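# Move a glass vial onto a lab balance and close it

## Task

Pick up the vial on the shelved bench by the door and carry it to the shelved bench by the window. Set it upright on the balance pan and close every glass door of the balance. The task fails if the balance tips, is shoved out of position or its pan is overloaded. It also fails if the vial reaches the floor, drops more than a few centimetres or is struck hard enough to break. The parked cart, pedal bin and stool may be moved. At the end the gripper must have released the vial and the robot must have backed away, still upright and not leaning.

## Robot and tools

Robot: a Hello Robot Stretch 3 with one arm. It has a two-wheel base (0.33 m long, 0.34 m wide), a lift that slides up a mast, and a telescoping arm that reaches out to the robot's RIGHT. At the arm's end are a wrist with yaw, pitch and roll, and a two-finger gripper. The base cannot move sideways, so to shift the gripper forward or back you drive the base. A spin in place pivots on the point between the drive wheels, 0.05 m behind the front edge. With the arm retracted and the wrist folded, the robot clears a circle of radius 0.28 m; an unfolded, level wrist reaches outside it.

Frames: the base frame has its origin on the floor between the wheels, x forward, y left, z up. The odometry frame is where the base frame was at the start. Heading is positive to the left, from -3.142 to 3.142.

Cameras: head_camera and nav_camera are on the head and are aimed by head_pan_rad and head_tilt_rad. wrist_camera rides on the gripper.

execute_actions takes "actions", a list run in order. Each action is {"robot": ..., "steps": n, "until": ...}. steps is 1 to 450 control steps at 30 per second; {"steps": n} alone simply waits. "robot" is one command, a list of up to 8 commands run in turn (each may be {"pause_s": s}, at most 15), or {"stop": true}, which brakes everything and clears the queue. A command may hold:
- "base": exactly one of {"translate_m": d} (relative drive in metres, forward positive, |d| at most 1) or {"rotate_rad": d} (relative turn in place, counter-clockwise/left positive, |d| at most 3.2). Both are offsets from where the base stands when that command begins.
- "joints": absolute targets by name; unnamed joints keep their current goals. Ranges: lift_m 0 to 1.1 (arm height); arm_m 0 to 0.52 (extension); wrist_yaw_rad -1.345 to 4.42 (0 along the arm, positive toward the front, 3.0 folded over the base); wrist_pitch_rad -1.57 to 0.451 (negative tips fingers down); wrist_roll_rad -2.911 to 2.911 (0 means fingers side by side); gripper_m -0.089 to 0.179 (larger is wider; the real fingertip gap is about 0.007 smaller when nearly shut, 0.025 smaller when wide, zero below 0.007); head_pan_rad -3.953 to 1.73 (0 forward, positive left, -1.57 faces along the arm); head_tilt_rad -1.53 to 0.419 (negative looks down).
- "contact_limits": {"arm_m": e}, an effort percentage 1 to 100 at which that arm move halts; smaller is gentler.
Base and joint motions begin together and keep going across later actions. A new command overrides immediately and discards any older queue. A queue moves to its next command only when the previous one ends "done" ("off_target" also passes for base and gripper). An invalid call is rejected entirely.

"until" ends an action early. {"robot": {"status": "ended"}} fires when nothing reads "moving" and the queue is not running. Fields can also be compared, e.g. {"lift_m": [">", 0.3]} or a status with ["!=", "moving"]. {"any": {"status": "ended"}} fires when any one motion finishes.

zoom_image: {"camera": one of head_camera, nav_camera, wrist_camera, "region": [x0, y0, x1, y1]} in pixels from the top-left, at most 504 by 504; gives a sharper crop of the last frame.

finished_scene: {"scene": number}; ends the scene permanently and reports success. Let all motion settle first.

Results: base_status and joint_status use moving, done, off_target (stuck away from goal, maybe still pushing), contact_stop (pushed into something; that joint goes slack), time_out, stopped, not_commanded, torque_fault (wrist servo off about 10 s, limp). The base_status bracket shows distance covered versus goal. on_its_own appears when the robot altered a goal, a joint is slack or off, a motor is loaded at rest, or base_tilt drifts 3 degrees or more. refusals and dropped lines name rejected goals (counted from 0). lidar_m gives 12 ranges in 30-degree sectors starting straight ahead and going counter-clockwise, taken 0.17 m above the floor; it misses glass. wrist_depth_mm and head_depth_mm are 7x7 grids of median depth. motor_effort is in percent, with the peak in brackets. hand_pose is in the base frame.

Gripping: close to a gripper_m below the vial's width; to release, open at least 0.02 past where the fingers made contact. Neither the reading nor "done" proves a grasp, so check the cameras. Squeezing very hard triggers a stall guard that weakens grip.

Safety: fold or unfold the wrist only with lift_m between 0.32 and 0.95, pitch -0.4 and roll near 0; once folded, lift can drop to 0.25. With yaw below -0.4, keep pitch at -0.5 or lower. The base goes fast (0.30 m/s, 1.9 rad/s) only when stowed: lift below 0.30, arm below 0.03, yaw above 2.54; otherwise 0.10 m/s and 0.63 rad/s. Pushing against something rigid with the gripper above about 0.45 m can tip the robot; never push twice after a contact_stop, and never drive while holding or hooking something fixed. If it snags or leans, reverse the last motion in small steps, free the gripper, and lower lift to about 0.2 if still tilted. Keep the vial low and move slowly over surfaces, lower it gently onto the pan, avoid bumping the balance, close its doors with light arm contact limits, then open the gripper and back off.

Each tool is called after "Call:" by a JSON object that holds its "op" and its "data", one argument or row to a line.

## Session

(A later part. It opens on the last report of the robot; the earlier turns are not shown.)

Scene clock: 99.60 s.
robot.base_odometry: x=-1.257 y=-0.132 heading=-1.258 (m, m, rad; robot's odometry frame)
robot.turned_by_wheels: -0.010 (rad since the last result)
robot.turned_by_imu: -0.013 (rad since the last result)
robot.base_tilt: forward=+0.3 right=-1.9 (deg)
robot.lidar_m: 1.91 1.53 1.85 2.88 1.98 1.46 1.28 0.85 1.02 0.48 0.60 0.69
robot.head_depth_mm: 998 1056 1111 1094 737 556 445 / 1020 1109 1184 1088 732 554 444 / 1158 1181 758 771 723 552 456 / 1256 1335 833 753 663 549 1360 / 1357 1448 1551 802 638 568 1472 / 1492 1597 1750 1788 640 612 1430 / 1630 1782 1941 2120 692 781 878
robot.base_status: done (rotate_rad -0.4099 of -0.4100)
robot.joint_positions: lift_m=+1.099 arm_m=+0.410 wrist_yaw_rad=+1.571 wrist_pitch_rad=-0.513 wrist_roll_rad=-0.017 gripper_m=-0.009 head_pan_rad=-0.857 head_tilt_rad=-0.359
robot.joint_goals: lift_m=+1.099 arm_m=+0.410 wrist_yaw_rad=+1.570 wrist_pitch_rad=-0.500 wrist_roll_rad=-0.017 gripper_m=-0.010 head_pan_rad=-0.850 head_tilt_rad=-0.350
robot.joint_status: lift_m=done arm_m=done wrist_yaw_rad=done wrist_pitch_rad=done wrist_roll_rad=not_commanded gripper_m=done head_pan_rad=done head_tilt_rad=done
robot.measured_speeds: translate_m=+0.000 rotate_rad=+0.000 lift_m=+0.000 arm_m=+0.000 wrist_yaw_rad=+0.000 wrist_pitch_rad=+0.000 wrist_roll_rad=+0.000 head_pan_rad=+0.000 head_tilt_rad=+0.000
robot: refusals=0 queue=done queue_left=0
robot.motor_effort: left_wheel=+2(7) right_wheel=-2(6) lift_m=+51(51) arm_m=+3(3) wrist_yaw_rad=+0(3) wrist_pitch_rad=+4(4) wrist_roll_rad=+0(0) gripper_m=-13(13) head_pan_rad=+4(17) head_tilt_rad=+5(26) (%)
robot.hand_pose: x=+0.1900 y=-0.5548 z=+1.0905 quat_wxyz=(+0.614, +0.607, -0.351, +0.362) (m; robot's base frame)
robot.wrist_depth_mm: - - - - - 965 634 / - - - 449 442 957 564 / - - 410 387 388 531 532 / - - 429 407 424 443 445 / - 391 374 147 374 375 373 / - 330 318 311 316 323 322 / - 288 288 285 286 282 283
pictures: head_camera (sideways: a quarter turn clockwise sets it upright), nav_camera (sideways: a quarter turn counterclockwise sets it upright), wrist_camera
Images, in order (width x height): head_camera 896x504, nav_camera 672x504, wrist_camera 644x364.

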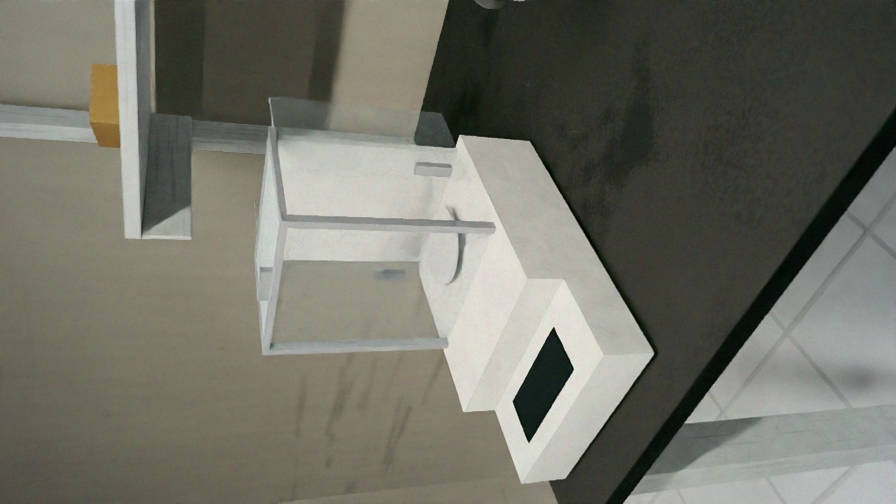

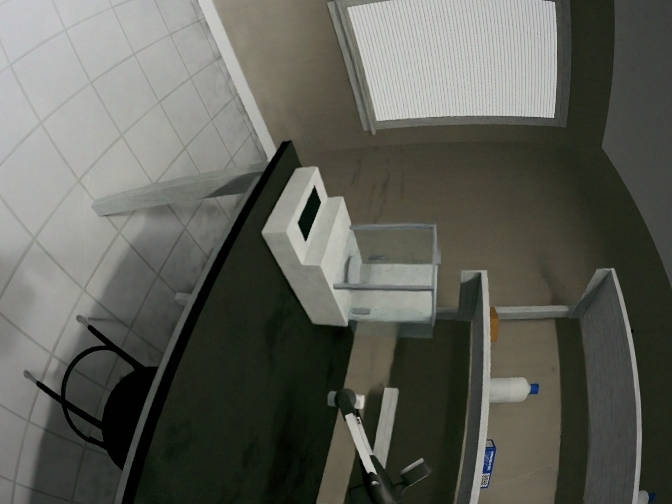

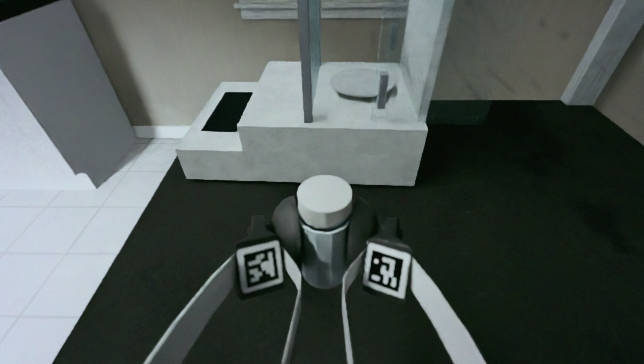

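Call:
{"op": "execute_actions", "data": {
  "actions": [
    {"robot":{"base":{"translate_m":0.17},"joints":{"lift_m":1.08,"arm_m":0.425,"head_pan_rad":-1.15}},"steps":450,"until":{"robot":{"status":"ended"}}}
  ]
}}

Scene clock: 106.30 s.
robot.base_odometry: x=-1.205 y=-0.294 heading=-1.258 (m, m, rad; robot's odometry frame)
robot.turned_by_wheels: +0.000 (rad since the last result)
robot.turned_by_imu: -0.003 (rad since the last result)
robot.base_tilt: forward=+0.3 right=-2.1 (deg)
robot.lidar_m: 1.74 1.38 1.62 3.50 2.22 1.62 1.45 1.01 0.53 0.57 1.03 0.55
robot.head_depth_mm: 723 971 1014 1024 736 555 447 / 944 1010 1072 1092 733 553 445 / 971 1043 1108 1019 717 552 444 / 967 1057 681 704 634 550 443 / 1066 1148 730 748 557 517 455 / 1123 1206 1297 1338 574 497 481 / 1185 1276 1361 1484 596 513 708
robot.base_status: done (translate_m +0.1700 of +0.1700)
robot.joint_positions: lift_m=+1.080 arm_m=+0.425 wrist_yaw_rad=+1.571 wrist_pitch_rad=-0.513 wrist_roll_rad=-0.017 gripper_m=-0.009 head_pan_rad=-1.143 head_tilt_rad=-0.359
robot.joint_goals: lift_m=+1.080 arm_m=+0.425 wrist_yaw_rad=+1.570 wrist_pitch_rad=-0.500 wrist_roll_rad=-0.017 gripper_m=-0.010 head_pan_rad=-1.150 head_tilt_rad=-0.350
robot.joint_status: lift_m=done arm_m=done wrist_yaw_rad=done wrist_pitch_rad=done wrist_roll_rad=not_commanded gripper_m=done head_pan_rad=done head_tilt_rad=done
robot.measured_speeds: translate_m=+0.000 rotate_rad=+0.000 lift_m=+0.000 arm_m=+0.000 wrist_yaw_rad=+0.000 wrist_pitch_rad=+0.000 wrist_roll_rad=+0.000 head_pan_rad=+0.000 head_tilt_rad=+0.000
robot: refusals=0 queue=done queue_left=0
robot.motor_effort: left_wheel=+1(5) right_wheel=-2(3) lift_m=+28(51) arm_m=+3(4) wrist_yaw_rad=+0(1) wrist_pitch_rad=+4(4) wrist_roll_rad=+0(0) gripper_m=-13(14) head_pan_rad=-3(20) head_tilt_rad=+5(5) (%)
robot.hand_pose: x=+0.1900 y=-0.5698 z=+1.0722 quat_wxyz=(+0.614, +0.607, -0.351, +0.362) (m; robot's base frame)
robot.wrist_depth_mm: - - - - - 180 618 / - - - - - 215 619 / - - 339 319 309 471 488 / - 347 276 272 266 400 412 / - 282 248 148 242 347 346 / - 297 291 289 287 302 306 / 280 271 268 272 268 269 265
pictures: head_camera (sideways: a quarter turn clockwise sets it upright), nav_camera (sideways: a quarter turn counterclockwise sets it upright), wrist_camera
Images, in order (width x height): head_camera 896x504, nav_camera 672x504, wrist_camera 644x364.

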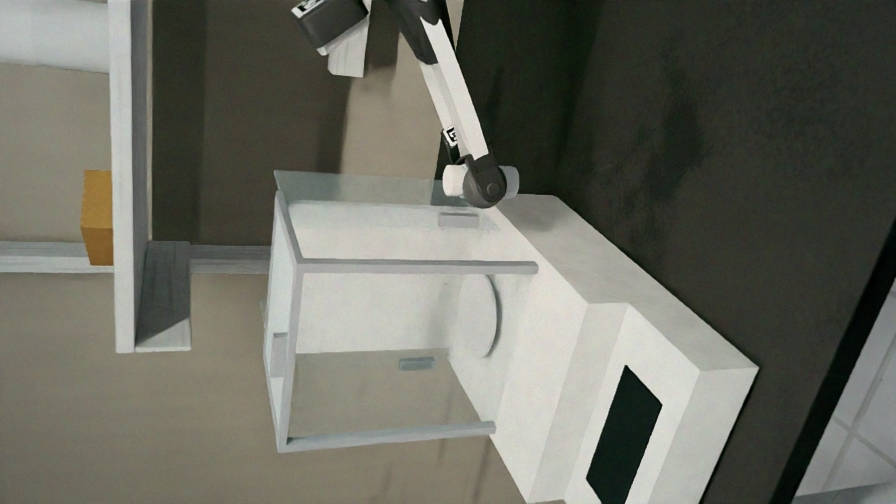

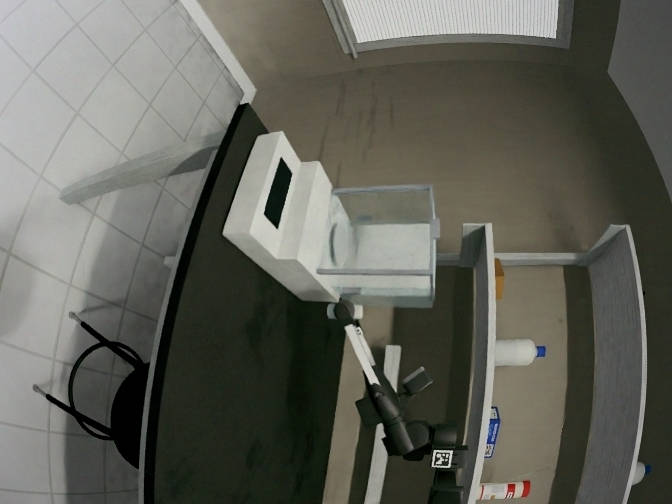

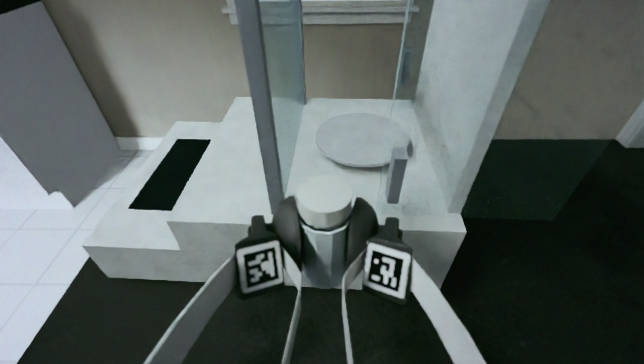

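Call:
{"op": "execute_actions", "data": {
  "actions": [
    {"robot":[{"base":{"translate_m":0.052},"joints":{"arm_m":0.43}},{"joints":{"arm_m":0.47},"contact_limits":{"arm_m":10}}],"steps":450,"until":{"robot":{"status":"ended"}}}
  ]
}}

Scene clock: 110.20 s.
robot.base_odometry: x=-1.189 y=-0.344 heading=-1.259 (m, m, rad; robot's odometry frame)
robot.turned_by_wheels: -0.001 (rad since the last result)
robot.turned_by_imu: -0.008 (rad since the last result)
robot.base_tilt: forward=+0.2 right=-2.1 (deg)
robot.lidar_m: 1.69 1.34 1.53 2.91 2.31 1.67 1.51 1.05 0.55 0.57 0.55 0.51
robot.head_depth_mm: 897 963 1020 1025 736 557 447 / 938 1002 1067 1024 734 555 445 / 967 1046 655 679 645 552 445 / 1004 993 688 716 559 522 443 / 1077 1144 1220 754 557 477 455 / 1127 1201 1270 1360 574 497 482 / 1173 1256 1360 1469 599 514 604
robot.base_status: done (translate_m +0.0520 of +0.0520)
robot.joint_positions: lift_m=+1.080 arm_m=+0.470 wrist_yaw_rad=+1.570 wrist_pitch_rad=-0.522 wrist_roll_rad=-0.017 gripper_m=-0.009 head_pan_rad=-1.143 head_tilt_rad=-0.359
robot.joint_goals: lift_m=+1.080 arm_m=+0.470 wrist_yaw_rad=+1.570 wrist_pitch_rad=-0.500 wrist_roll_rad=-0.017 gripper_m=-0.010 head_pan_rad=-1.150 head_tilt_rad=-0.350
robot.joint_status: lift_m=done arm_m=done wrist_yaw_rad=done wrist_pitch_rad=done wrist_roll_rad=not_commanded gripper_m=done head_pan_rad=done head_tilt_rad=done
robot.measured_speeds: translate_m=+0.000 rotate_rad=+0.000 lift_m=+0.000 arm_m=+0.000 wrist_yaw_rad=+0.000 wrist_pitch_rad=+0.000 wrist_roll_rad=+0.000 head_pan_rad=+0.000 head_tilt_rad=+0.000
robot: refusals=0 queue=done queue_left=0
robot.on_its_own: right_wheel is at rest, and its effort (+27) is outside its rest range (-18 to +18)
robot.motor_effort: left_wheel=-13(18) right_wheel=+27(30) lift_m=+28(28) arm_m=+4(5) wrist_yaw_rad=+0(4) wrist_pitch_rad=+7(7) wrist_roll_rad=+0(0) gripper_m=-14(13) head_pan_rad=-2(2) head_tilt_rad=+5(4) (%)
robot.contact_limits: arm_m 10 (drawing in: default 18, maximum 29; extending or still: default 24, maximum 40)
robot.hand_pose: x=+0.1887 y=-0.6149 z=+1.0704 quat_wxyz=(+0.616, +0.609, -0.349, +0.359) (m; robot's base frame)
robot.wrist_depth_mm: - - - - 182 717 555 / - - - - 179 767 560 / - 368 333 332 210 870 559 / - 274 272 253 253 409 407 / 291 230 231 147 329 348 346 / 248 220 220 214 302 302 300 / 263 263 259 257 262 266 266
pictures: head_camera (sideways: a quarter turn clockwise sets it upright), nav_camera (sideways: a quarter turn counterclockwise sets it upright), wrist_camera
Images, in order (width x height): head_camera 896x504, nav_camera 672x504, wrist_camera 644x364.

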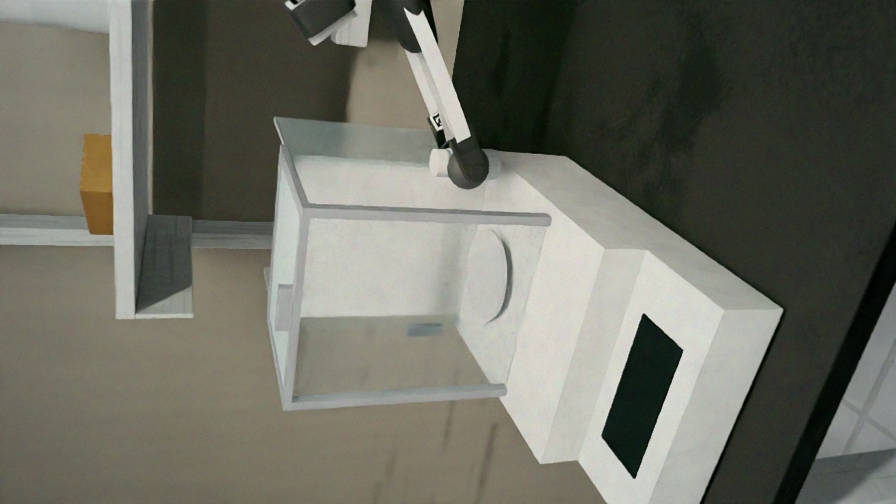

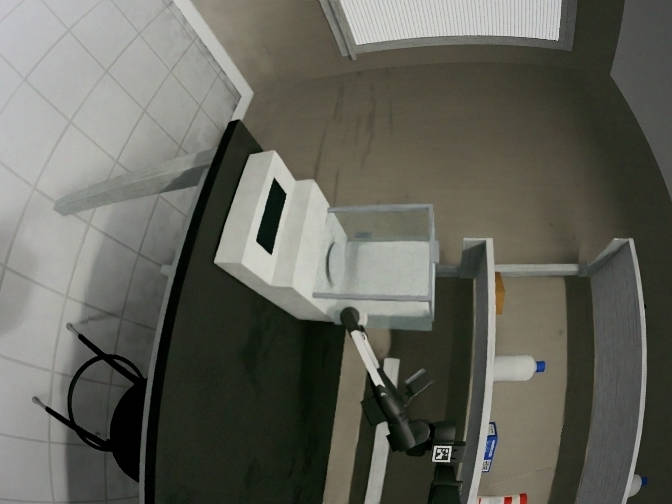

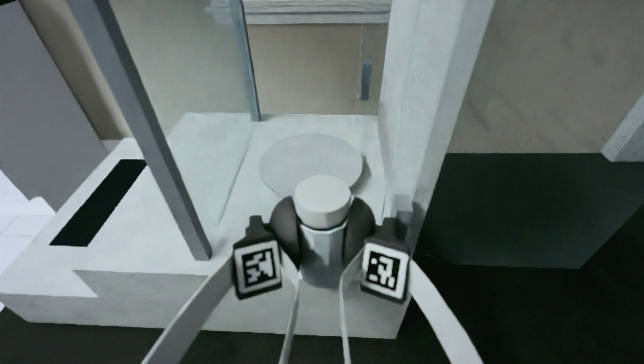

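Call:
{"op": "execute_actions", "data": {
  "actions": [
    {"robot":[{"joints":{"arm_m":0.478},"contact_limits":{"arm_m":8}}],"steps":40},
    {"robot":[{"joints":{"arm_m":0.454,"lift_m":1.095}},{"base":{"translate_m":0.06}}],"steps":450,"until":{"robot":{"status":"ended"}}}
  ]
}}

Scene clock: 117.30 s.
robot.base_odometry: x=-1.170 y=-0.401 heading=-1.258 (m, m, rad; robot's odometry frame)
robot.turned_by_wheels: +0.001 (rad since the last result)
robot.turned_by_imu: -0.002 (rad since the last result)
robot.base_tilt: forward=+0.3 right=-2.0 (deg)
robot.lidar_m: 1.63 1.29 1.45 2.94 2.39 1.74 1.56 1.11 0.59 0.57 0.47 0.48
robot.head_depth_mm: 909 970 1037 1020 736 557 446 / 928 998 630 676 647 554 445 / 931 1002 656 675 549 503 444 / 1018 1080 698 718 548 466 444 / 1073 1144 1208 1289 559 477 455 / 1122 1194 1290 1387 576 497 481 / 1170 1262 1356 1465 1609 515 555
robot.base_status: done (translate_m +0.0600 of +0.0600)
robot.joint_positions: lift_m=+1.095 arm_m=+0.454 wrist_yaw_rad=+1.571 wrist_pitch_rad=-0.521 wrist_roll_rad=-0.017 gripper_m=-0.009 head_pan_rad=-1.143 head_tilt_rad=-0.359
robot.joint_goals: lift_m=+1.095 arm_m=+0.454 wrist_yaw_rad=+1.570 wrist_pitch_rad=-0.500 wrist_roll_rad=-0.017 gripper_m=-0.010 head_pan_rad=-1.150 head_tilt_rad=-0.350
robot.joint_status: lift_m=done arm_m=done wrist_yaw_rad=done wrist_pitch_rad=done wrist_roll_rad=not_commanded gripper_m=done head_pan_rad=done head_tilt_rad=done
robot.measured_speeds: translate_m=+0.000 rotate_rad=+0.000 lift_m=+0.000 arm_m=+0.000 wrist_yaw_rad=+0.000 wrist_pitch_rad=+0.000 wrist_roll_rad=+0.000 head_pan_rad=+0.000 head_tilt_rad=+0.000
robot: refusals=0 queue=done queue_left=0
robot.motor_effort: left_wheel=+0(13) right_wheel=-1(27) lift_m=+51(54) arm_m=-3(5) wrist_yaw_rad=-1(13) wrist_pitch_rad=+7(12) wrist_roll_rad=+0(0) gripper_m=-13(16) head_pan_rad=-2(3) head_tilt_rad=+4(4) (%)
robot.hand_pose: x=+0.1889 y=-0.5994 z=+1.0850 quat_wxyz=(+0.615, +0.609, -0.349, +0.360) (m; robot's base frame)
robot.wrist_depth_mm: - - - - - 115 74 / - - - - - 114 74 / - - - - 248 113 76 / - 339 291 291 244 112 88 / - 115 244 148 204 112 355 / 261 135 208 203 179 131 315 / 219 189 187 188 187 272 278
pictures: head_camera (sideways: a quarter turn clockwise sets it upright), nav_camera (sideways: a quarter turn counterclockwise sets it upright), wrist_camera
Images, in order (width x height): head_camera 896x504, nav_camera 672x504, wrist_camera 644x364.

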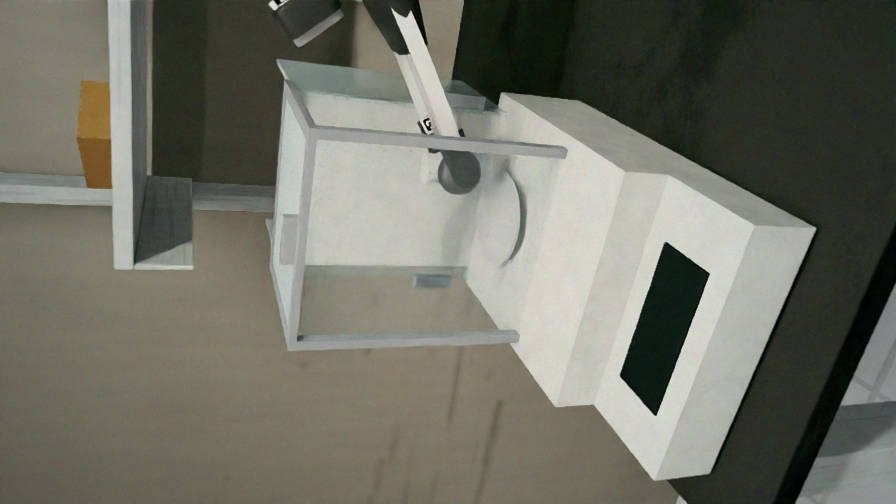

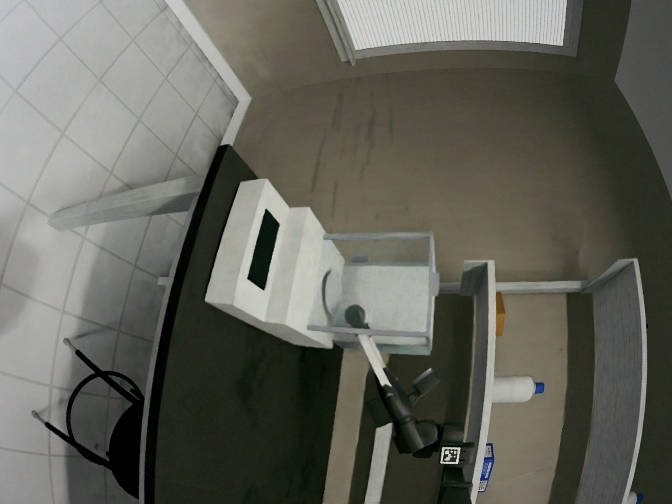

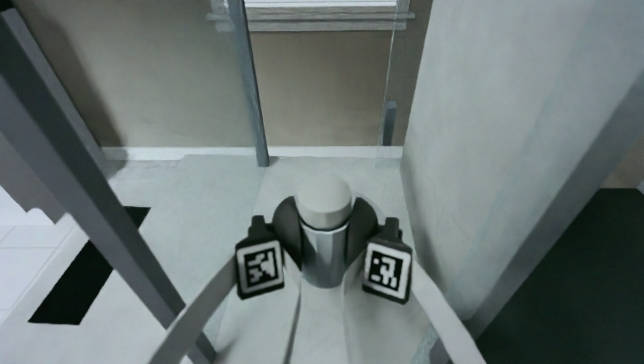

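Call:
{"op": "execute_actions", "data": {
  "actions": [
    {"robot":[{"base":{"translate_m":0.035},"joints":{"head_pan_rad":-1.3}},{"joints":{"lift_m":1.083}}],"steps":450,"until":{"robot":{"status":"ended"}}}
  ]
}}

Call:
{"op": "zoom_image", "data": {
  "camera": "head_camera",
  "region": [260,100,600,420]
}}

Scene clock: 121.27 s.
robot.base_odometry: x=-1.159 y=-0.434 heading=-1.258 (m, m, rad; robot's odometry frame)
robot.turned_by_wheels: +0.000 (rad since the last result)
robot.turned_by_imu: -0.001 (rad since the last result)
robot.base_tilt: forward=+0.3 right=-2.0 (deg)
robot.lidar_m: 1.60 1.26 1.39 2.94 2.44 1.78 1.60 1.14 0.61 0.58 0.45 1.55
robot.head_depth_mm: 716 950 1006 1028 737 554 446 / 915 980 1031 1016 734 554 445 / 934 1005 640 672 638 551 445 / 919 1026 649 672 547 484 430 / 981 960 674 703 545 463 433 / 1022 1092 1156 1238 543 462 441 / 1049 1124 1210 1300 1359 477 452
robot.base_status: done (translate_m +0.0350 of +0.0350)
robot.joint_positions: lift_m=+1.083 arm_m=+0.454 wrist_yaw_rad=+1.571 wrist_pitch_rad=-0.520 wrist_roll_rad=-0.017 gripper_m=-0.009 head_pan_rad=-1.293 head_tilt_rad=-0.359
robot.joint_goals: lift_m=+1.083 arm_m=+0.454 wrist_yaw_rad=+1.570 wrist_pitch_rad=-0.500 wrist_roll_rad=-0.017 gripper_m=-0.010 head_pan_rad=-1.300 head_tilt_rad=-0.350
robot.joint_status: lift_m=done arm_m=done wrist_yaw_rad=done wrist_pitch_rad=done wrist_roll_rad=not_commanded gripper_m=done head_pan_rad=done head_tilt_rad=done
robot.measured_speeds: translate_m=+0.000 rotate_rad=+0.000 lift_m=+0.000 arm_m=+0.000 wrist_yaw_rad=+0.000 wrist_pitch_rad=+0.000 wrist_roll_rad=+0.000 head_pan_rad=+0.000 head_tilt_rad=+0.000
robot: refusals=0 queue=done queue_left=0
robot.motor_effort: left_wheel=+0(4) right_wheel=-1(5) lift_m=+28(51) arm_m=-3(3) wrist_yaw_rad=-1(1) wrist_pitch_rad=+6(6) wrist_roll_rad=+0(0) gripper_m=-13(13) head_pan_rad=-2(15) head_tilt_rad=+4(5) (%)
robot.hand_pose: x=+0.1890 y=-0.5994 z=+1.0737 quat_wxyz=(+0.615, +0.609, -0.349, +0.360) (m; robot's base frame)
robot.wrist_depth_mm: - - - - - 117 75 / - - - - - 116 75 / - - - - 242 116 75 / - - 275 274 248 115 74 / - 242 235 148 209 114 74 / 245 202 197 177 182 112 74 / - 179 176 174 178 111 75
pictures: head_camera (sideways: a quarter turn clockwise sets it upright), nav_camera (sideways: a quarter turn counterclockwise sets it upright), wrist_camera
Images, in order (width x height): head_camera 896x504, nav_camera 672x504, wrist_camera 644x364.

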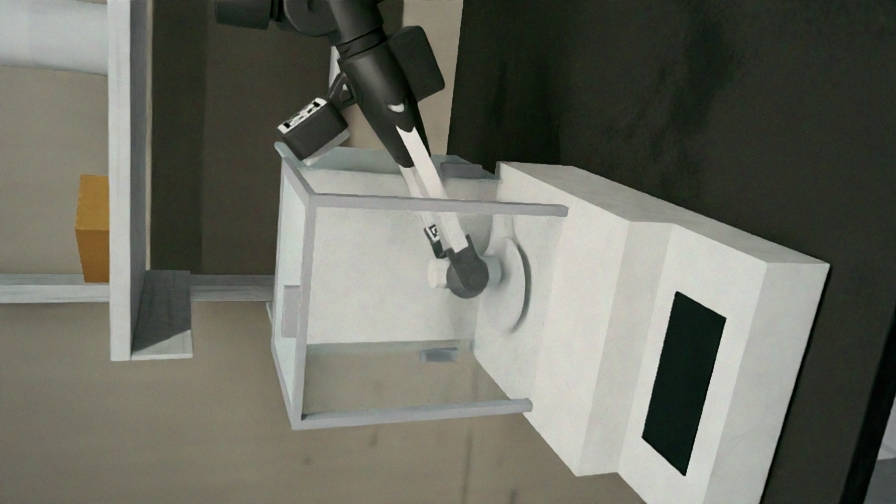

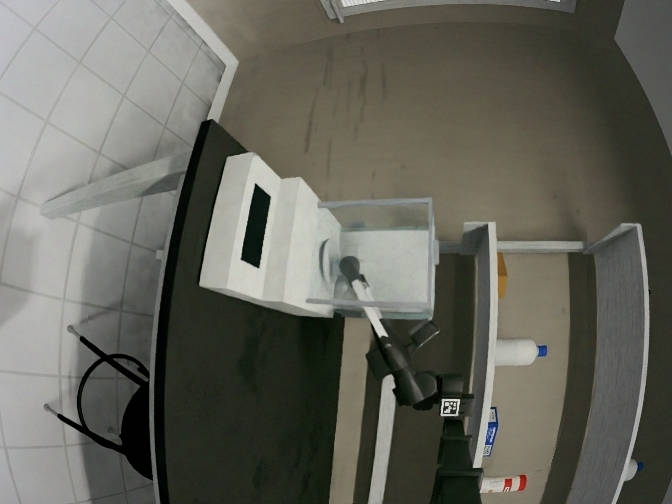

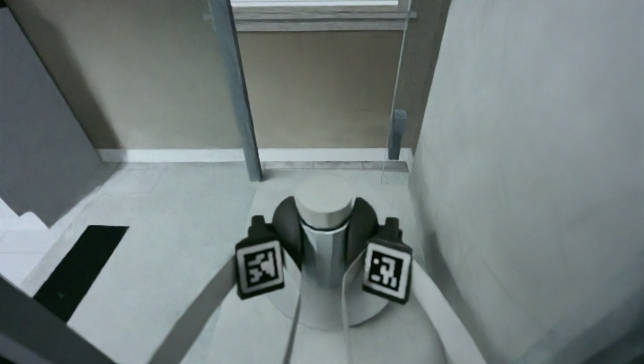

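Region (260, 100, 600, 420) of head_camera's 896x504 image, scaled by 1.482, with more detail than that image has; it fills the top 474 rows of this view, and the rest is white.

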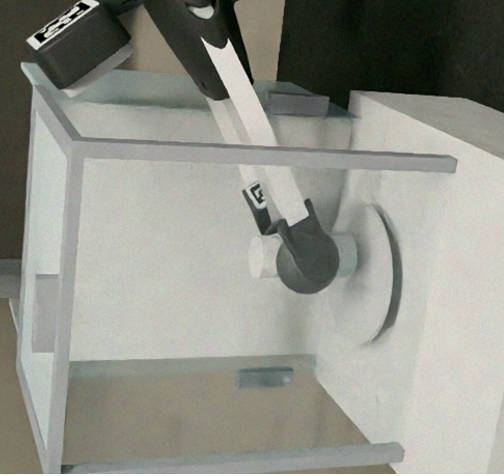

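Call:
{"op": "execute_actions", "data": {
  "actions": [
    {"robot":[{"joints":{"lift_m":1.077}},{"joints":{"gripper_m":0.047}},{"base":{"translate_m":-0.035}},{"joints":{"gripper_m":0.04},"base":{"translate_m":-0.095}},{"joints":{"arm_m":0.512,"lift_m":1.068}}],"steps":450,"until":{"robot":{"status":"ended"}}}
  ]
}}

Scene clock: 129.77 s.
robot.base_odometry: x=-1.199 y=-0.310 heading=-1.258 (m, m, rad; robot's odometry frame)
robot.turned_by_wheels: +0.000 (rad since the last result)
robot.turned_by_imu: -0.001 (rad since the last result)
robot.base_tilt: forward=+0.3 right=-2.1 (deg)
robot.lidar_m: 1.72 1.36 1.58 2.92 2.26 1.64 1.47 1.02 0.54 0.57 1.03 0.54
robot.head_depth_mm: 891 958 1003 1023 737 556 446 / 900 984 1019 1019 733 552 445 / 755 1009 1066 1017 732 552 444 / 967 1035 1102 1136 732 552 443 / 975 1064 676 701 637 551 442 / 997 1006 689 670 550 514 441 / 1046 1124 1182 748 547 471 454
robot.base_status: done (translate_m -0.0950 of -0.0950)
robot.joint_positions: lift_m=+1.068 arm_m=+0.512 wrist_yaw_rad=+1.571 wrist_pitch_rad=-0.519 wrist_roll_rad=-0.017 gripper_m=+0.040 head_pan_rad=-1.293 head_tilt_rad=-0.359
robot.joint_goals: lift_m=+1.068 arm_m=+0.512 wrist_yaw_rad=+1.570 wrist_pitch_rad=-0.500 wrist_roll_rad=-0.017 gripper_m=+0.040 head_pan_rad=-1.300 head_tilt_rad=-0.350
robot.joint_status: lift_m=done arm_m=done wrist_yaw_rad=done wrist_pitch_rad=done wrist_roll_rad=not_commanded gripper_m=done head_pan_rad=done head_tilt_rad=done
robot.measured_speeds: translate_m=+0.000 rotate_rad=+0.000 lift_m=+0.000 arm_m=+0.000 wrist_yaw_rad=+0.000 wrist_pitch_rad=+0.000 wrist_roll_rad=+0.000 head_pan_rad=+0.000 head_tilt_rad=+0.000
robot: refusals=0 queue=done queue_left=0
robot.motor_effort: left_wheel=+0(3) right_wheel=-1(6) lift_m=+28(28) arm_m=+3(4) wrist_yaw_rad=-1(1) wrist_pitch_rad=+6(6) wrist_roll_rad=+0(0) gripper_m=+0(79) head_pan_rad=-2(3) head_tilt_rad=+5(5) (%)
robot.hand_pose: x=+0.1891 y=-0.6567 z=+1.0590 quat_wxyz=(+0.615, +0.609, -0.349, +0.360) (m; robot's base frame)
robot.wrist_depth_mm: - - - - - 758 509 / - - - - - 759 516 / - 298 286 298 - 687 452 / 322 248 253 249 396 395 394 / 243 230 229 227 338 331 332 / 278 279 274 277 282 288 290 / 260 258 255 257 254 256 255
pictures: head_camera (sideways: a quarter turn clockwise sets it upright), nav_camera (sideways: a quarter turn counterclockwise sets it upright), wrist_camera
Images, in order (width x height): head_camera 896x504, nav_camera 672x504, wrist_camera 644x364.

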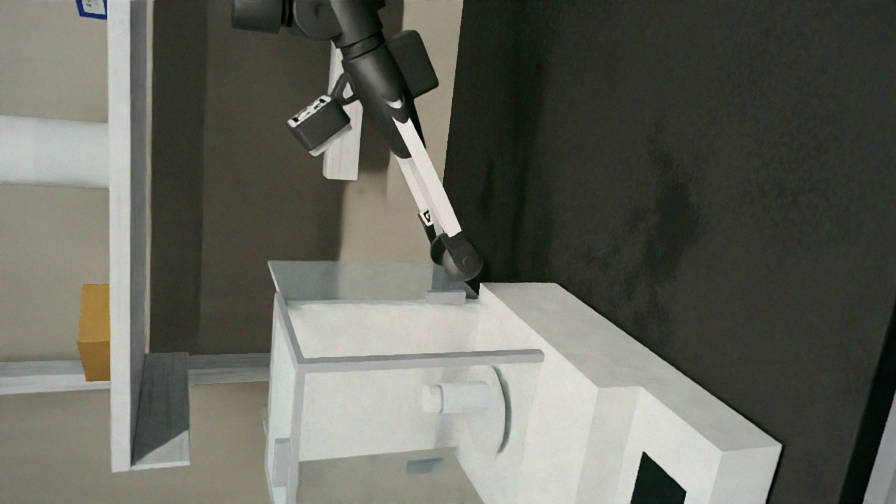

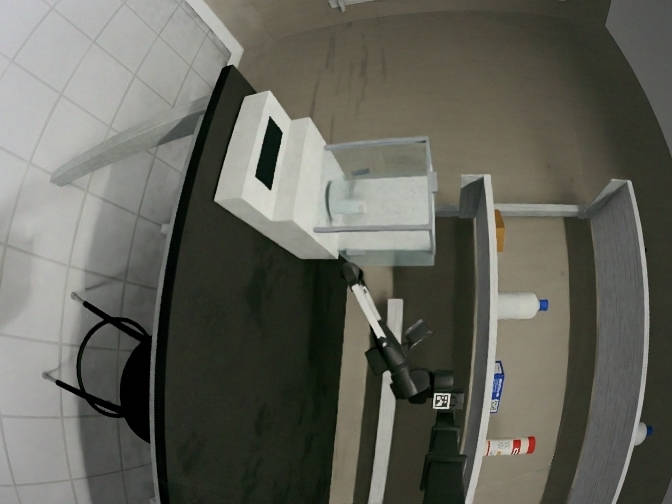

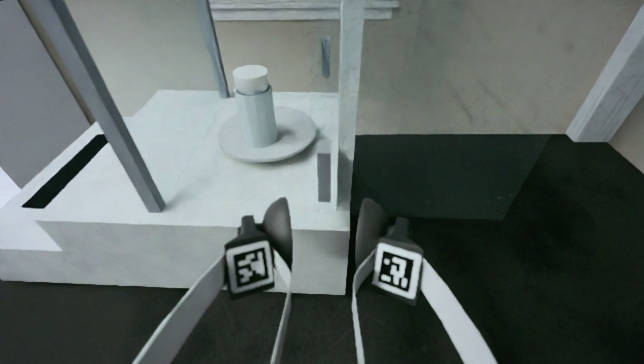

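Call:
{"op": "execute_actions", "data": {
  "actions": [
    {"robot":[{"base":{"translate_m":0.024}},{"joints":{"arm_m":0.4},"contact_limits":{"arm_m":9}}],"steps":450,"until":{"robot":{"status":"ended"}}}
  ]
}}

Scene clock: 134.33 s.
robot.base_odometry: x=-1.192 y=-0.333 heading=-1.258 (m, m, rad; robot's odometry frame)
robot.turned_by_wheels: +0.000 (rad since the last result)
robot.turned_by_imu: -0.001 (rad since the last result)
robot.base_tilt: forward=+0.3 right=-2.2 (deg)
robot.lidar_m: 1.70 1.35 1.55 2.92 2.29 1.66 1.49 1.04 0.55 0.57 1.03 0.52
robot.head_depth_mm: 895 954 1004 969 736 556 446 / 745 982 1017 957 738 556 445 / 934 1005 1069 1113 730 553 444 / 954 1029 1091 1137 699 551 443 / 945 1050 660 690 590 543 442 / 1010 1007 692 707 544 497 441 / 1052 1137 1213 1282 549 470 453
robot.base_status: done (translate_m +0.0240 of +0.0240)
robot.joint_positions: lift_m=+1.068 arm_m=+0.400 wrist_yaw_rad=+1.568 wrist_pitch_rad=-0.519 wrist_roll_rad=-0.017 gripper_m=+0.040 head_pan_rad=-1.293 head_tilt_rad=-0.359
robot.joint_goals: lift_m=+1.068 arm_m=+0.400 wrist_yaw_rad=+1.570 wrist_pitch_rad=-0.500 wrist_roll_rad=-0.017 gripper_m=+0.040 head_pan_rad=-1.300 head_tilt_rad=-0.350
robot.joint_status: lift_m=done arm_m=done wrist_yaw_rad=done wrist_pitch_rad=done wrist_roll_rad=not_commanded gripper_m=done head_pan_rad=done head_tilt_rad=done
robot.measured_speeds: translate_m=+0.000 rotate_rad=+0.000 lift_m=+0.000 arm_m=+0.000 wrist_yaw_rad=+0.000 wrist_pitch_rad=+0.000 wrist_roll_rad=+0.000 head_pan_rad=+0.000 head_tilt_rad=+0.000
robot: refusals=0 queue=done queue_left=0
robot.motor_effort: left_wheel=+0(3) right_wheel=+0(5) lift_m=+28(28) arm_m=-3(5) wrist_yaw_rad=+2(3) wrist_pitch_rad=+6(6) wrist_roll_rad=+0(0) gripper_m=-1(0) head_pan_rad=-3(2) head_tilt_rad=+5(4) (%)
robot.contact_limits: arm_m 9 (drawing in: default 18, maximum 29; extending or still: default 24, maximum 40)
robot.hand_pose: x=+0.1891 y=-0.5462 z=+1.0590 quat_wxyz=(+0.616, +0.608, -0.350, +0.359) (m; robot's base frame)
robot.wrist_depth_mm: - - - - - 210 135 / - - - - - 208 150 / - - 344 286 270 206 556 / - - 253 244 244 205 391 / - 263 219 207 220 222 332 / - 239 245 230 234 241 289 / 271 259 256 258 255 256 254
pictures: head_camera (sideways: a quarter turn clockwise sets it upright), nav_camera (sideways: a quarter turn counterclockwise sets it upright), wrist_camera
Images, in order (width x height): head_camera 896x504, nav_camera 672x504, wrist_camera 644x364.

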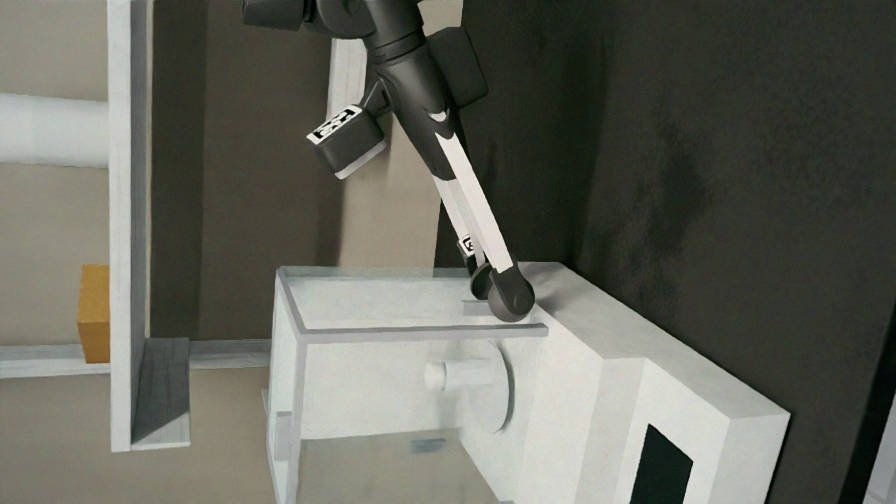

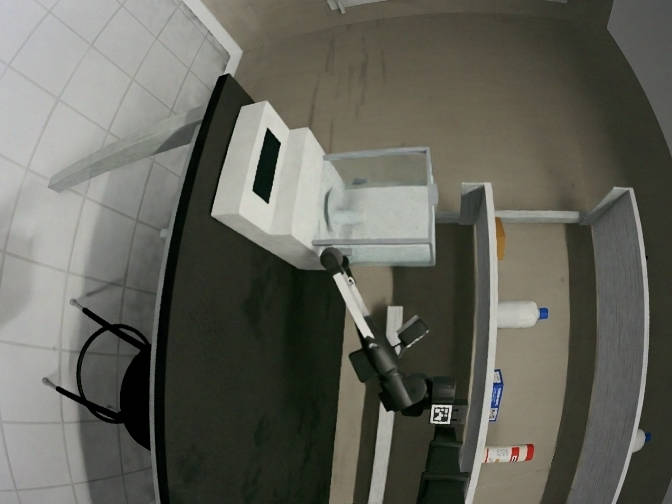

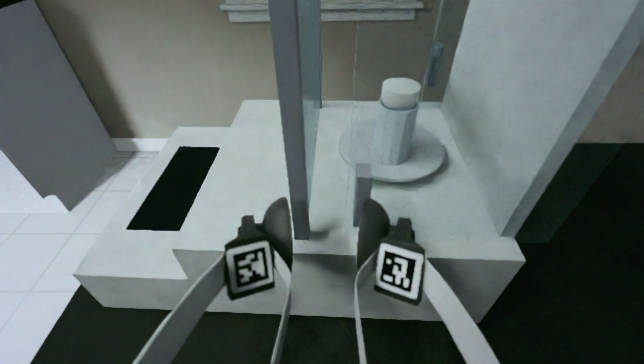

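Call:
{"op": "execute_actions", "data": {
  "actions": [
    {"robot":{"joints":{"arm_m":0.372},"contact_limits":{"arm_m":9}},"steps":450,"until":{"robot":{"status":"ended"}}}
  ]
}}

Scene clock: 135.97 s.
robot.base_odometry: x=-1.192 y=-0.333 heading=-1.258 (m, m, rad; robot's odometry frame)
robot.turned_by_wheels: +0.000 (rad since the last result)
robot.turned_by_imu: +0.000 (rad since the last result)
robot.base_tilt: forward=+0.3 right=-2.1 (deg)
robot.lidar_m: 1.70 1.35 1.55 2.93 2.29 1.66 1.49 1.04 0.55 0.57 1.02 0.52
robot.head_depth_mm: 896 952 1008 957 737 556 447 / 745 986 1026 951 735 553 445 / 931 1009 1073 1114 733 552 444 / 959 1036 1096 1109 698 551 442 / 945 1055 662 692 591 542 442 / 1006 1009 693 710 545 497 442 / 1051 1123 1205 1278 550 470 453
robot.base_status: done (translate_m +0.0240 of +0.0240)
robot.joint_positions: lift_m=+1.068 arm_m=+0.372 wrist_yaw_rad=+1.568 wrist_pitch_rad=-0.519 wrist_roll_rad=-0.017 gripper_m=+0.040 head_pan_rad=-1.293 head_tilt_rad=-0.359
robot.joint_goals: lift_m=+1.068 arm_m=+0.372 wrist_yaw_rad=+1.570 wrist_pitch_rad=-0.500 wrist_roll_rad=-0.017 gripper_m=+0.040 head_pan_rad=-1.300 head_tilt_rad=-0.350
robot.joint_status: lift_m=done arm_m=done wrist_yaw_rad=done wrist_pitch_rad=done wrist_roll_rad=not_commanded gripper_m=done head_pan_rad=done head_tilt_rad=done
robot.measured_speeds: translate_m=+0.000 rotate_rad=+0.000 lift_m=+0.000 arm_m=+0.000 wrist_yaw_rad=+0.000 wrist_pitch_rad=+0.000 wrist_roll_rad=+0.000 head_pan_rad=+0.000 head_tilt_rad=+0.000
robot: refusals=0 queue=done queue_left=0
robot.motor_effort: left_wheel=+0(0) right_wheel=+0(0) lift_m=+28(28) arm_m=-3(4) wrist_yaw_rad=+1(2) wrist_pitch_rad=+6(6) wrist_roll_rad=+0(0) gripper_m=-1(0) head_pan_rad=-2(3) head_tilt_rad=+5(5) (%)
robot.contact_limits: arm_m 9 (drawing in: default 18, maximum 29; extending or still: default 24, maximum 40)
robot.hand_pose: x=+0.1891 y=-0.5182 z=+1.0590 quat_wxyz=(+0.616, +0.608, -0.350, +0.359) (m; robot's base frame)
robot.wrist_depth_mm: - - - - - 260 169 / - - - - - 258 167 / - - 381 295 258 255 167 / - - 288 244 245 238 196 / - 282 256 208 219 213 335 / - 253 247 234 238 220 290 / - 258 258 256 255 253 254
pictures: head_camera (sideways: a quarter turn clockwise sets it upright), nav_camera (sideways: a quarter turn counterclockwise sets it upright), wrist_camera
Images, in order (width x height): head_camera 896x504, nav_camera 672x504, wrist_camera 644x364.

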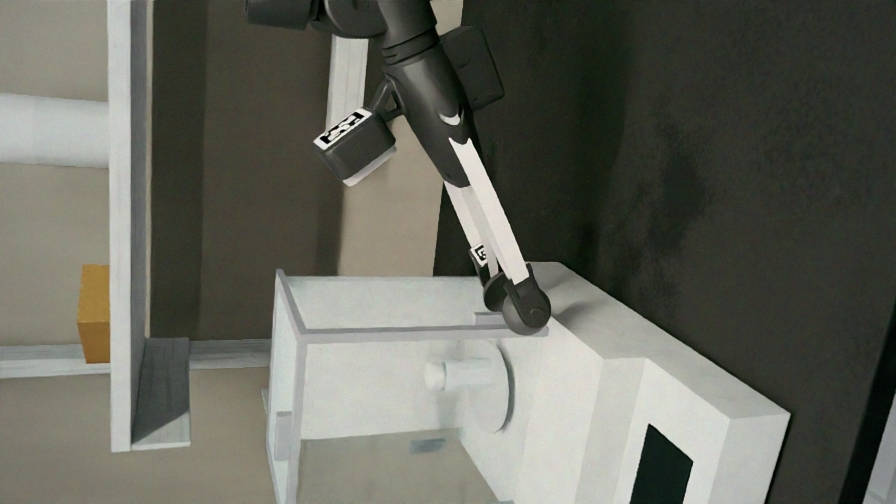

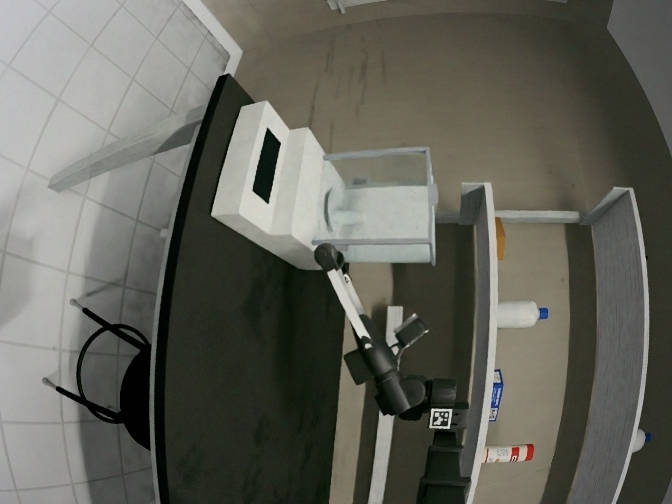

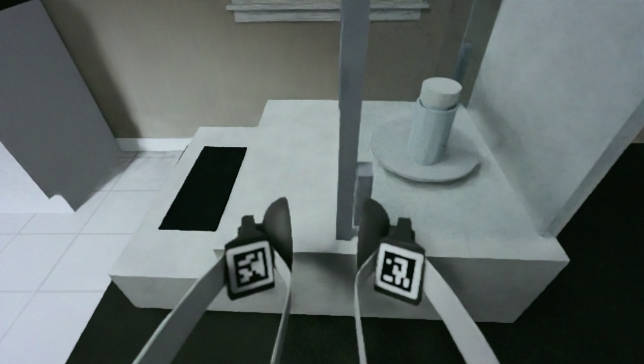

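Call:
{"op": "execute_actions", "data": {
  "actions": [
    {"robot":{"joints":{"arm_m":0.364},"contact_limits":{"arm_m":9}},"steps":35},
    {"robot":[{"base":{"translate_m":-0.03}},{"joints":{"arm_m":0.06}},{"base":{"translate_m":0.73},"joints":{"head_pan_rad":-2.1}},{"joints":{"wrist_yaw_rad":-1.3,"wrist_pitch_rad":-0.52,"arm_m":0.46}}],"steps":450},
    {"steps":450,"until":{"robot":{"status":"ended"}}}
  ]
}}

Scene clock: 156.97 s.
robot.base_odometry: x=-0.977 y=-0.999 heading=-1.258 (m, m, rad; robot's odometry frame)
robot.turned_by_wheels: +0.000 (rad since the last result)
robot.turned_by_imu: -0.007 (rad since the last result)
robot.base_tilt: forward=+0.3 right=-2.1 (deg)
robot.lidar_m: 1.01 1.04 0.88 1.52 3.63 2.40 1.71 0.89 0.42 1.01 1.14 1.05
robot.head_depth_mm: 1247 1410 - - - 548 1437 / 1215 1309 - - - 534 1407 / 1150 1233 - - - 518 530 / 902 1148 - - 605 571 1431 / 1015 1100 - 891 698 1434 1395 / 952 1033 - 946 1081 1326 1350 / 927 875 1057 1087 1186 1275 1353
robot.base_status: done (translate_m +0.7300 of +0.7300)
robot.joint_positions: lift_m=+1.068 arm_m=+0.460 wrist_yaw_rad=-1.298 wrist_pitch_rad=-0.530 wrist_roll_rad=-0.017 gripper_m=+0.040 head_pan_rad=-2.093 head_tilt_rad=-0.359
robot.joint_goals: lift_m=+1.068 arm_m=+0.460 wrist_yaw_rad=-1.300 wrist_pitch_rad=-0.520 wrist_roll_rad=-0.017 gripper_m=+0.040 head_pan_rad=-2.100 head_tilt_rad=-0.350
robot.joint_status: lift_m=done arm_m=done wrist_yaw_rad=done wrist_pitch_rad=done wrist_roll_rad=not_commanded gripper_m=done head_pan_rad=done head_tilt_rad=done
robot.measured_speeds: translate_m=+0.000 rotate_rad=+0.000 lift_m=+0.000 arm_m=+0.000 wrist_yaw_rad=+0.000 wrist_pitch_rad=+0.000 wrist_roll_rad=+0.000 head_pan_rad=+0.000 head_tilt_rad=+0.000
robot: refusals=0 queue=done queue_left=0
robot.motor_effort: left_wheel=+0(5) right_wheel=-1(6) lift_m=+28(28) arm_m=+3(3) wrist_yaw_rad=-2(3) wrist_pitch_rad=+3(6) wrist_roll_rad=+0(0) gripper_m=+0(1) head_pan_rad=-3(36) head_tilt_rad=+5(5) (%)
robot.hand_pose: x=-0.2226 y=-0.6608 z=+1.0567 quat_wxyz=(+0.437, -0.260, -0.652, -0.563) (m; robot's base frame)
robot.wrist_depth_mm: 417 548 763 738 821 783 - / 435 556 616 550 349 584 565 / 439 472 472 442 279 303 329 / 388 392 389 263 249 242 248 / 337 335 340 282 227 216 211 / 472 370 281 287 273 238 211 / 507 603 - 269 254 255 243
pictures: head_camera (sideways: a quarter turn clockwise sets it upright), nav_camera (sideways: a quarter turn counterclockwise sets it upright), wrist_camera
Images, in order (width x height): head_camera 896x504, nav_camera 672x504, wrist_camera 644x364.

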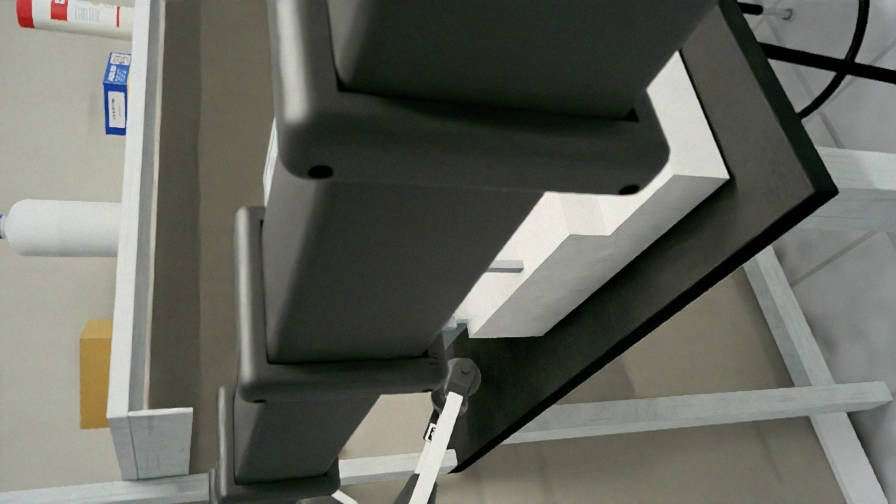

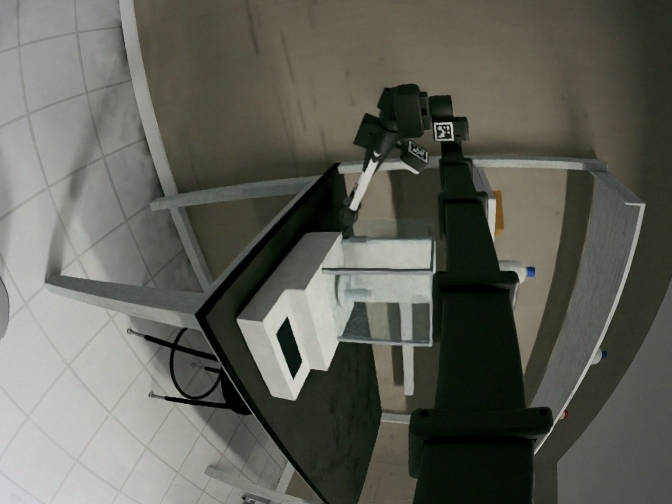

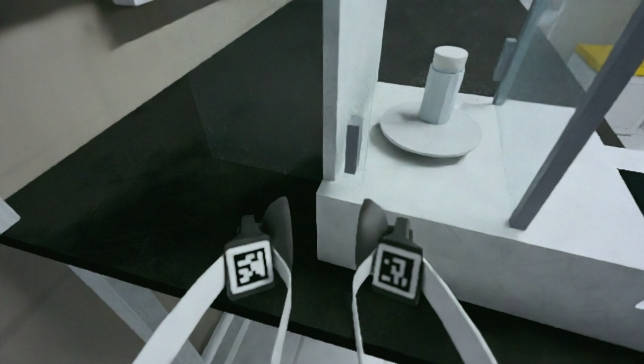

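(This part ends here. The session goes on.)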